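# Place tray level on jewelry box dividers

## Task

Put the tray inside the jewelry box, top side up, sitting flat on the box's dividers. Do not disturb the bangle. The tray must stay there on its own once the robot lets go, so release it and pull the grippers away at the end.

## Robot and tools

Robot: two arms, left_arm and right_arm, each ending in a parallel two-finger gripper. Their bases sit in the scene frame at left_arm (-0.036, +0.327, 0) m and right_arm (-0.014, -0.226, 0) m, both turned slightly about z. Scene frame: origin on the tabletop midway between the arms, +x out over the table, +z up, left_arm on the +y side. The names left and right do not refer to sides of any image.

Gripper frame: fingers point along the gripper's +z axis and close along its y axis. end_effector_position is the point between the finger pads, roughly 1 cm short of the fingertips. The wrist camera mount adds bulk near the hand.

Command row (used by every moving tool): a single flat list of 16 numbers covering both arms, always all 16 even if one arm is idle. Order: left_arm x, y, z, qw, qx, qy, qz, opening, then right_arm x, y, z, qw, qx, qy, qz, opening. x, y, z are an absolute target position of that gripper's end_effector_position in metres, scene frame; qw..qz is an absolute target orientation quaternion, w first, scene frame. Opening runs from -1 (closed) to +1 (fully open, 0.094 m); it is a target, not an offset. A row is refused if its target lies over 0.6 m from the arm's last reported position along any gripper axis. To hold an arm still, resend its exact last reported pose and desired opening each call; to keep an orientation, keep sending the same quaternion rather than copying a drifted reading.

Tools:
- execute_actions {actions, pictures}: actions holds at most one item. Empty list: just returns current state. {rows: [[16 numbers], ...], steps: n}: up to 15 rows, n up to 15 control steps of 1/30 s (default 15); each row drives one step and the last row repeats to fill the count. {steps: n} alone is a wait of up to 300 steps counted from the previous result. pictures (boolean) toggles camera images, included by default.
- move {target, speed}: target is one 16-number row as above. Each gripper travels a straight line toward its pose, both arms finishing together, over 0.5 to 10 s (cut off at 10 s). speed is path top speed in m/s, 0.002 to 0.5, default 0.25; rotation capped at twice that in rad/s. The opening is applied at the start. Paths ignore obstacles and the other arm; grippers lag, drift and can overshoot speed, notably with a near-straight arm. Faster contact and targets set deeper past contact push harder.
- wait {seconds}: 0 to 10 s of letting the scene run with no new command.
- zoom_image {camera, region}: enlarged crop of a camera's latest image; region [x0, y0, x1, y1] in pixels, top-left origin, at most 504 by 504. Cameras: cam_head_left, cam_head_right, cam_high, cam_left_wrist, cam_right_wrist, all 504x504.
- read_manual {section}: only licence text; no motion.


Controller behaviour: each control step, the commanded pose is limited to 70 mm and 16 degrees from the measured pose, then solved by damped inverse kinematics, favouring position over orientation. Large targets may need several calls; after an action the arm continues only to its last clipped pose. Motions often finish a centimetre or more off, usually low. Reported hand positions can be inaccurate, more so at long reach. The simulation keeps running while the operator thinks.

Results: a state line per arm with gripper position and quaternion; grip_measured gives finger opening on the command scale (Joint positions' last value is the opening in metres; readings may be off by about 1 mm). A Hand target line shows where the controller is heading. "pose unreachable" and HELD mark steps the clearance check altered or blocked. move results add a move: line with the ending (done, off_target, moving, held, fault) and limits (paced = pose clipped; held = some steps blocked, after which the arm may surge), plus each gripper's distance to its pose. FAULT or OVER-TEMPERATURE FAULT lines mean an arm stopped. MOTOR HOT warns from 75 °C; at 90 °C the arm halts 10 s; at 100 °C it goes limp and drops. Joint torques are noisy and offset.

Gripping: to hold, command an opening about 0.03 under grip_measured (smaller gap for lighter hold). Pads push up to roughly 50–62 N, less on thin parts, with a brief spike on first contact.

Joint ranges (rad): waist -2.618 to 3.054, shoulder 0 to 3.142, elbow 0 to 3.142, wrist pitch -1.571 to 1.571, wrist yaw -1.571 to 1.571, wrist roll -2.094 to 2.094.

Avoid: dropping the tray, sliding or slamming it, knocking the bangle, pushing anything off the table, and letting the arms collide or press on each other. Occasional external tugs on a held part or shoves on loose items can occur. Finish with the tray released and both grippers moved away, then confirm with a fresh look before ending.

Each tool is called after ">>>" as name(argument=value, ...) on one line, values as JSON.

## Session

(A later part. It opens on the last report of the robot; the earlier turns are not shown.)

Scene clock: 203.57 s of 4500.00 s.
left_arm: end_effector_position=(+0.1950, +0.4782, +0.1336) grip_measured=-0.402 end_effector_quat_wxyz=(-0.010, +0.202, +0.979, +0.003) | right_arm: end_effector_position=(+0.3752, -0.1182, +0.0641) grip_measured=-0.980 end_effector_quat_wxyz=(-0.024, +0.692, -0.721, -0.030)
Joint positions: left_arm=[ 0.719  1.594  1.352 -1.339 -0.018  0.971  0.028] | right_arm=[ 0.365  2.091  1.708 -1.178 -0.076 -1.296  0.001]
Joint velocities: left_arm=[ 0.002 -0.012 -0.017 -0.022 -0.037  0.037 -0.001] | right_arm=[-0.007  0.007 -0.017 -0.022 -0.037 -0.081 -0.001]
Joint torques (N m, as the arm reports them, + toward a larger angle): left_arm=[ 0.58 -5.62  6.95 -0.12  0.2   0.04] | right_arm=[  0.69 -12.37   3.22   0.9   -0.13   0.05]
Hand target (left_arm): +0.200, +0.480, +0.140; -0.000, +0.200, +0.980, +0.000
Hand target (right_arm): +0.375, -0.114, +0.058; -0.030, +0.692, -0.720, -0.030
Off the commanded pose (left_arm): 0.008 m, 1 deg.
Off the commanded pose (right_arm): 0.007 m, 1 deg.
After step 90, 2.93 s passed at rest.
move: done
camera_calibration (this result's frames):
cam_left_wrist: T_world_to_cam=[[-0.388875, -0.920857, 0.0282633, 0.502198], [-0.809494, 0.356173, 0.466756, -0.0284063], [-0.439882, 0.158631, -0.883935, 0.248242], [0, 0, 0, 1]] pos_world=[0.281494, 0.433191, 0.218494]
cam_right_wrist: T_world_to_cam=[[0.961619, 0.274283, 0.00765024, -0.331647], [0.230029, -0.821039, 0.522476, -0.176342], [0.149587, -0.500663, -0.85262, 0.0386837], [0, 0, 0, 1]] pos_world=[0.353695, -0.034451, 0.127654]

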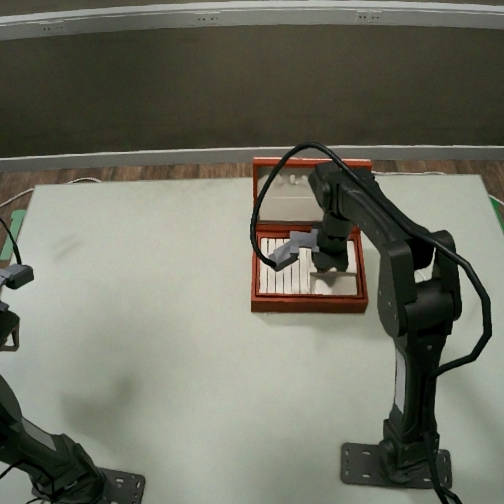

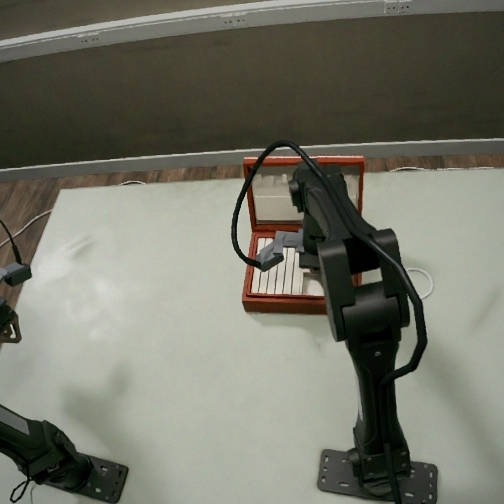

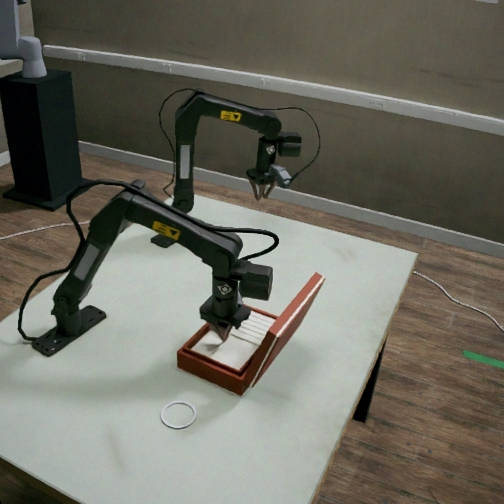

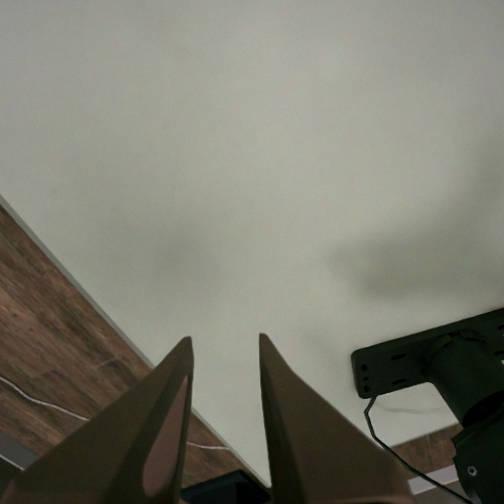

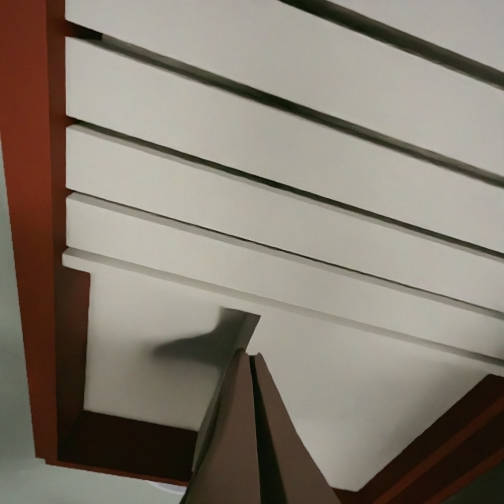

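>>> move(target=[0.2,0.48,0.14,0,0.2,0.98,0,-0.4,0.375,-0.116,0.056,-0.03,0.692,-0.72,-0.03,-0.6], speed=0.01)

>>> move(target=[0.2,0.48,0.14,0,0.2,0.98,0,-0.4,0.36,-0.116,0.13,-0.03,0.692,-0.72,-0.03,-0.6], speed=0.08)

>>> move(target=[0.2,0.48,0.14,0,0.2,0.98,0,-0.4,0.2,-0.3,0.15,0,0.707,-0.707,0,-0.6])

>>> zoom_image(camera="cam_high", region=[150,250,350,410])

Scene clock: 214.20 s of 4500.00 s.
left_arm: end_effector_position=(+0.1950, +0.4782, +0.1336) grip_measured=-0.402 end_effector_quat_wxyz=(-0.010, +0.202, +0.979, +0.003) | right_arm: end_effector_position=(+0.3737, -0.1185, +0.0646) grip_measured=-0.602 end_effector_quat_wxyz=(-0.022, +0.692, -0.721, -0.032)
Joint positions: left_arm=[ 0.719  1.594  1.352 -1.339 -0.018  0.971  0.028] | right_arm=[ 0.365  2.089  1.708 -1.184 -0.076 -1.296  0.019]
Joint velocities: left_arm=[-0.002 -0.007  0.012  0.037 -0.022 -0.022  0.001] | right_arm=[ 0.012 -0.012  0.017 -0.037  0.007 -0.037 -0.   ]
Joint torques (N m, as the arm reports them, + toward a larger angle): left_arm=[ 0.62 -5.62  6.94 -0.12  0.2   0.04] | right_arm=[  0.35 -12.09   2.44   1.03  -0.08   0.  ]
Hand target (left_arm): +0.200, +0.480, +0.140; -0.000, +0.200, +0.980, +0.000
Hand target (right_arm): +0.375, -0.116, +0.056; -0.029, +0.692, -0.720, -0.030
Off the commanded pose (left_arm): 0.008 m, 1 deg.
Off the commanded pose (right_arm): 0.009 m, 1 deg.
After step 90, 6.33 s passed at rest.
move: done
camera_calibration (this result's frames):
cam_left_wrist: T_world_to_cam=[[-0.388875, -0.920857, 0.0282633, 0.502198], [-0.809494, 0.356173, 0.466756, -0.0284063], [-0.439882, 0.158631, -0.883935, 0.248242], [0, 0, 0, 1]] pos_world=[0.281494, 0.433191, 0.218494]
cam_right_wrist: T_world_to_cam=[[0.961643, 0.27429, 0.00271247, -0.329805], [0.232597, -0.820631, 0.52198, -0.177364], [0.1454, -0.501328, -0.852953, 0.0406831], [0, 0, 0, 1]] pos_world=[0.352493, -0.0346929, 0.128176]

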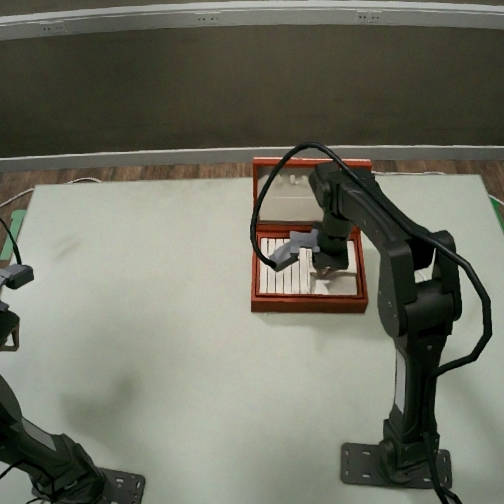

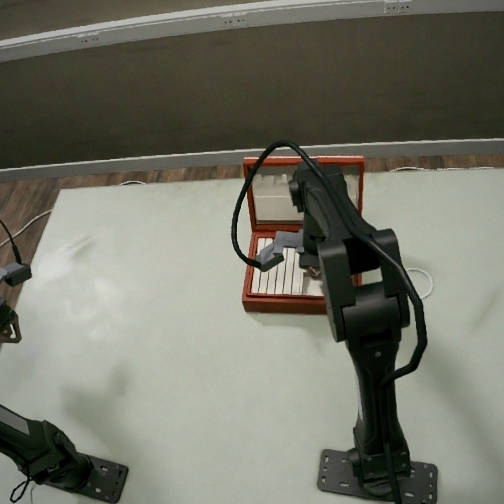

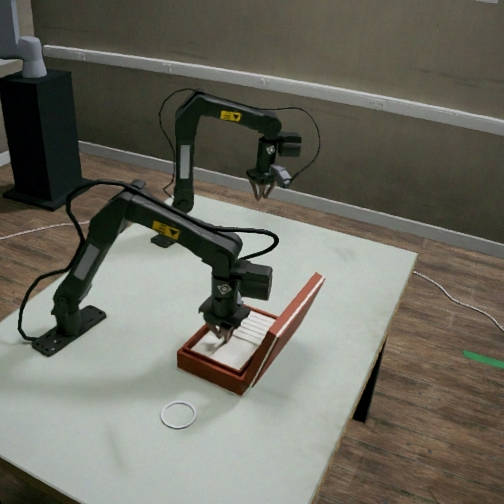

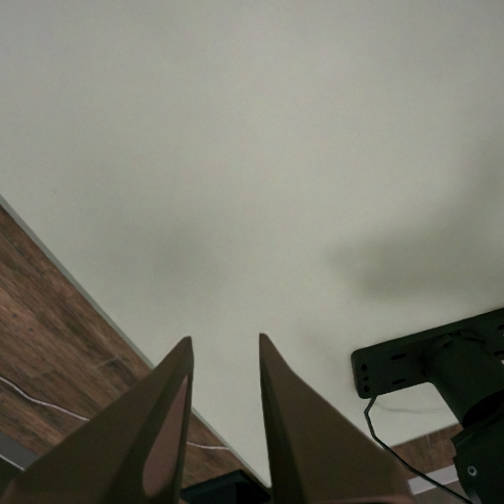

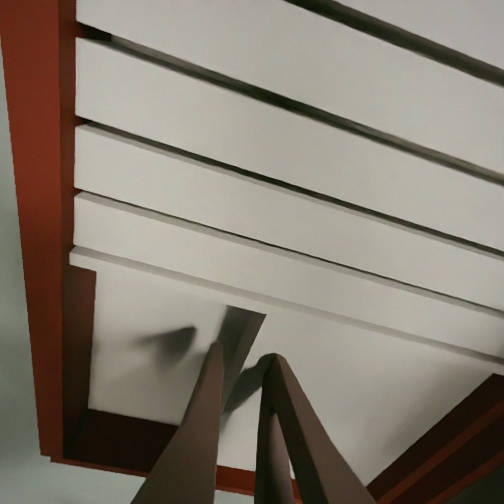

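Scene clock: 215.57 s of 4500.00 s.
left_arm: end_effector_position=(+0.1950, +0.4782, +0.1336) grip_measured=-0.402 end_effector_quat_wxyz=(-0.010, +0.202, +0.979, +0.003) | right_arm: end_effector_position=(+0.3591, -0.1220, +0.1137) grip_measured=-0.601 end_effector_quat_wxyz=(-0.015, +0.692, -0.721, -0.035)
Joint positions: left_arm=[ 0.719  1.594  1.352 -1.339 -0.018  0.971  0.028] | right_arm=[ 0.365  2.031  1.816 -1.366 -0.076 -1.295  0.019]
Joint velocities: left_arm=[ 0.002  0.002 -0.017 -0.037  0.007  0.11  -0.001] | right_arm=[ 0.017 -0.002  0.002  0.022 -0.022 -0.037 -0.   ]
Joint torques (N m, as the arm reports them, + toward a larger angle): left_arm=[ 0.58 -5.62  6.92 -0.12  0.2   0.04] | right_arm=[  1.17 -13.17   7.79   0.22  -0.1    0.1 ]
Hand target (left_arm): +0.200, +0.480, +0.140; -0.000, +0.200, +0.980, +0.000
Hand target (right_arm): +0.360, -0.116, +0.130; -0.031, +0.692, -0.720, -0.030
Off the commanded pose (left_arm): 0.008 m, 1 deg.
Off the commanded pose (right_arm): 0.017 m, 2 deg.
move: off_target (right_arm)
camera_calibration (this result's frames):
cam_left_wrist: T_world_to_cam=[[-0.388875, -0.920857, 0.0282633, 0.502198], [-0.809494, 0.356173, 0.466756, -0.0284063], [-0.439882, 0.158631, -0.883935, 0.248242], [0, 0, 0, 1]] pos_world=[0.281494, 0.433191, 0.218494]
cam_right_wrist: T_world_to_cam=[[0.961773, 0.273538, -0.0129876, -0.313241], [0.239896, -0.818715, 0.521686, -0.204857], [0.132068, -0.504859, -0.853039, 0.0872557], [0, 0, 0, 1]] pos_world=[0.338888, -0.0379836, 0.177235]

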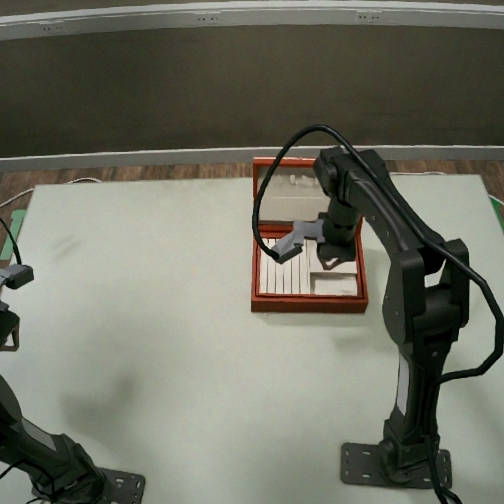

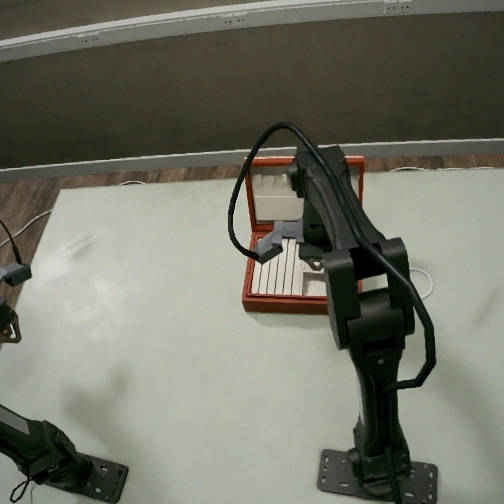

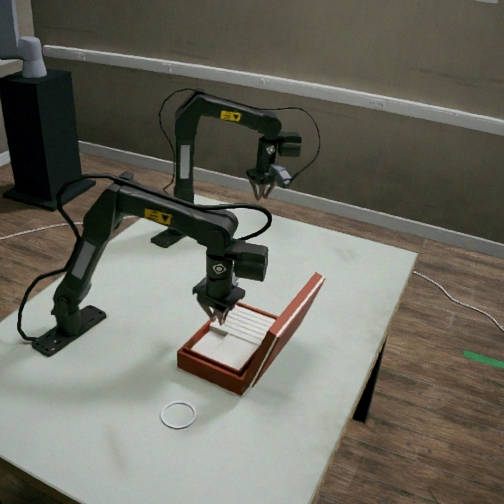

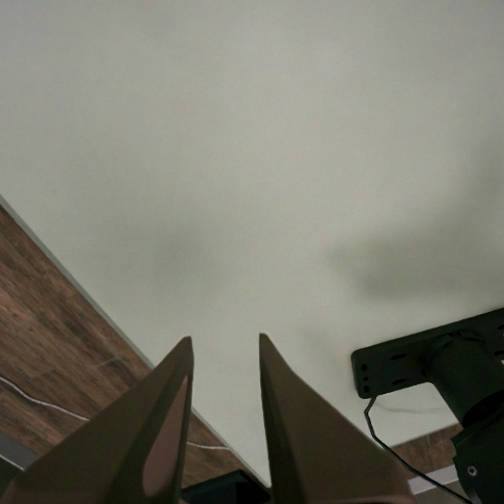

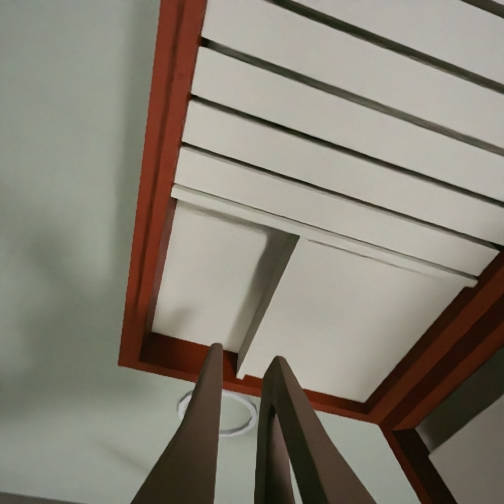

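Scene clock: 217.20 s of 4500.00 s.
left_arm: end_effector_position=(+0.1950, +0.4782, +0.1336) grip_measured=-0.402 end_effector_quat_wxyz=(-0.010, +0.202, +0.979, +0.003) | right_arm: end_effector_position=(+0.2122, -0.3045, +0.1519) grip_measured=-0.601 end_effector_quat_wxyz=(-0.001, +0.705, -0.709, +0.012)
Joint positions: left_arm=[ 0.719  1.594  1.352 -1.339 -0.018  0.971  0.028] | right_arm=[-0.203  1.428  1.268 -1.389  0.008 -1.9    0.019]
Joint velocities: left_arm=[ 0.007  0.007 -0.007 -0.022 -0.037 -0.066 -0.001] | right_arm=[-0.012 -0.007 -0.017 -0.022 -0.007 -0.007  0.001]
Joint torques (N m, as the arm reports them, + toward a larger angle): left_arm=[ 0.59 -5.61  6.94 -0.12  0.2   0.03] | right_arm=[-0.7  -6.67  3.95  0.25  0.   -0.11]
Hand target (left_arm): +0.200, +0.480, +0.140; -0.000, +0.200, +0.980, +0.000
Hand target (right_arm): +0.201, -0.302, +0.150; +0.003, +0.707, -0.707, -0.001
Off the commanded pose (left_arm): 0.008 m, 1 deg.
Off the commanded pose (right_arm): 0.013 m, 1 deg.
move: off_target (right_arm)
camera_calibration (this result's frames):
cam_left_wrist: T_world_to_cam=[[-0.388875, -0.920857, 0.0282633, 0.502198], [-0.809494, 0.356173, 0.466756, -0.0284063], [-0.439882, 0.158631, -0.883935, 0.248242], [0, 0, 0, 1]] pos_world=[0.281494, 0.433191, 0.218494]
cam_right_wrist: T_world_to_cam=[[0.951059, 0.308929, 0.00710776, -0.111517], [0.242883, -0.761557, 0.600865, -0.334216], [0.191037, -0.569731, -0.799319, 0.00667846], [0, 0, 0, 1]] pos_world=[0.185959, -0.216269, 0.206949]

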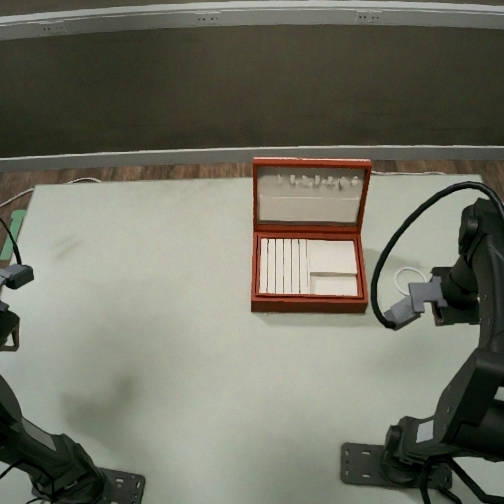

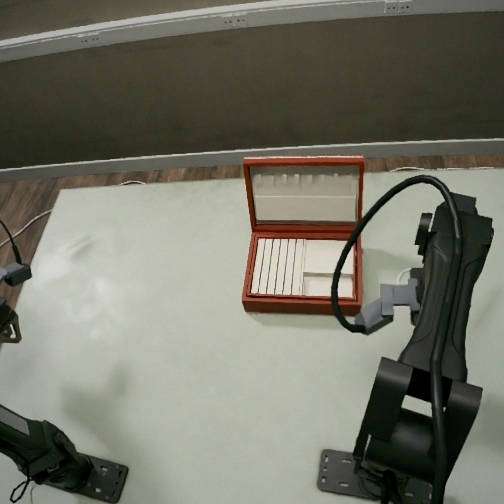

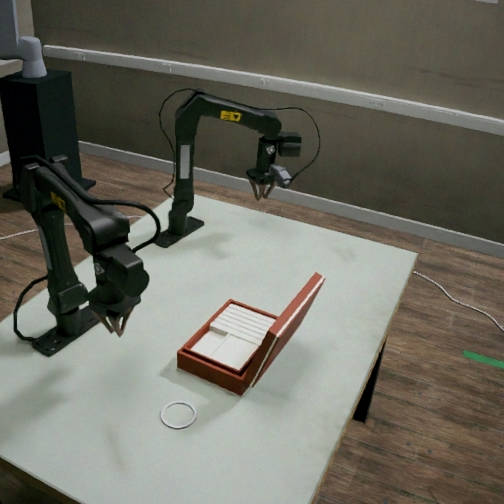

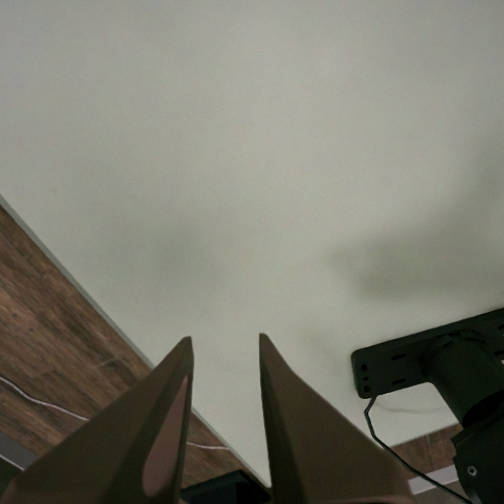

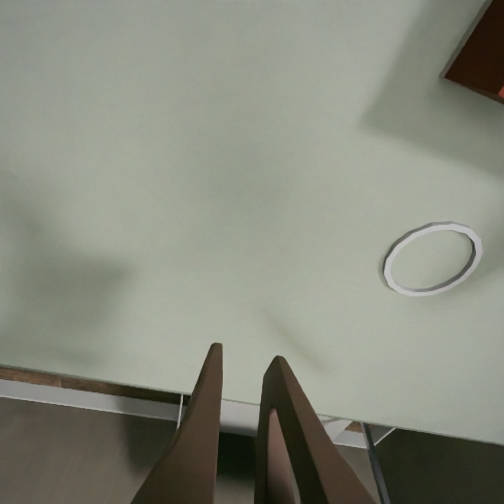

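Region (150, 250, 350, 410) of cam_high's 504x504 image, scaled by 2.520, with more detail than that image has; it fills the top 403 rows of this view, and the rest is white.

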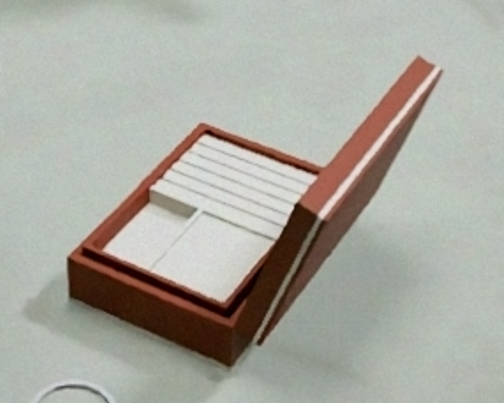

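>>> finished_scene(scene=2)

The scene is finished: the task was done.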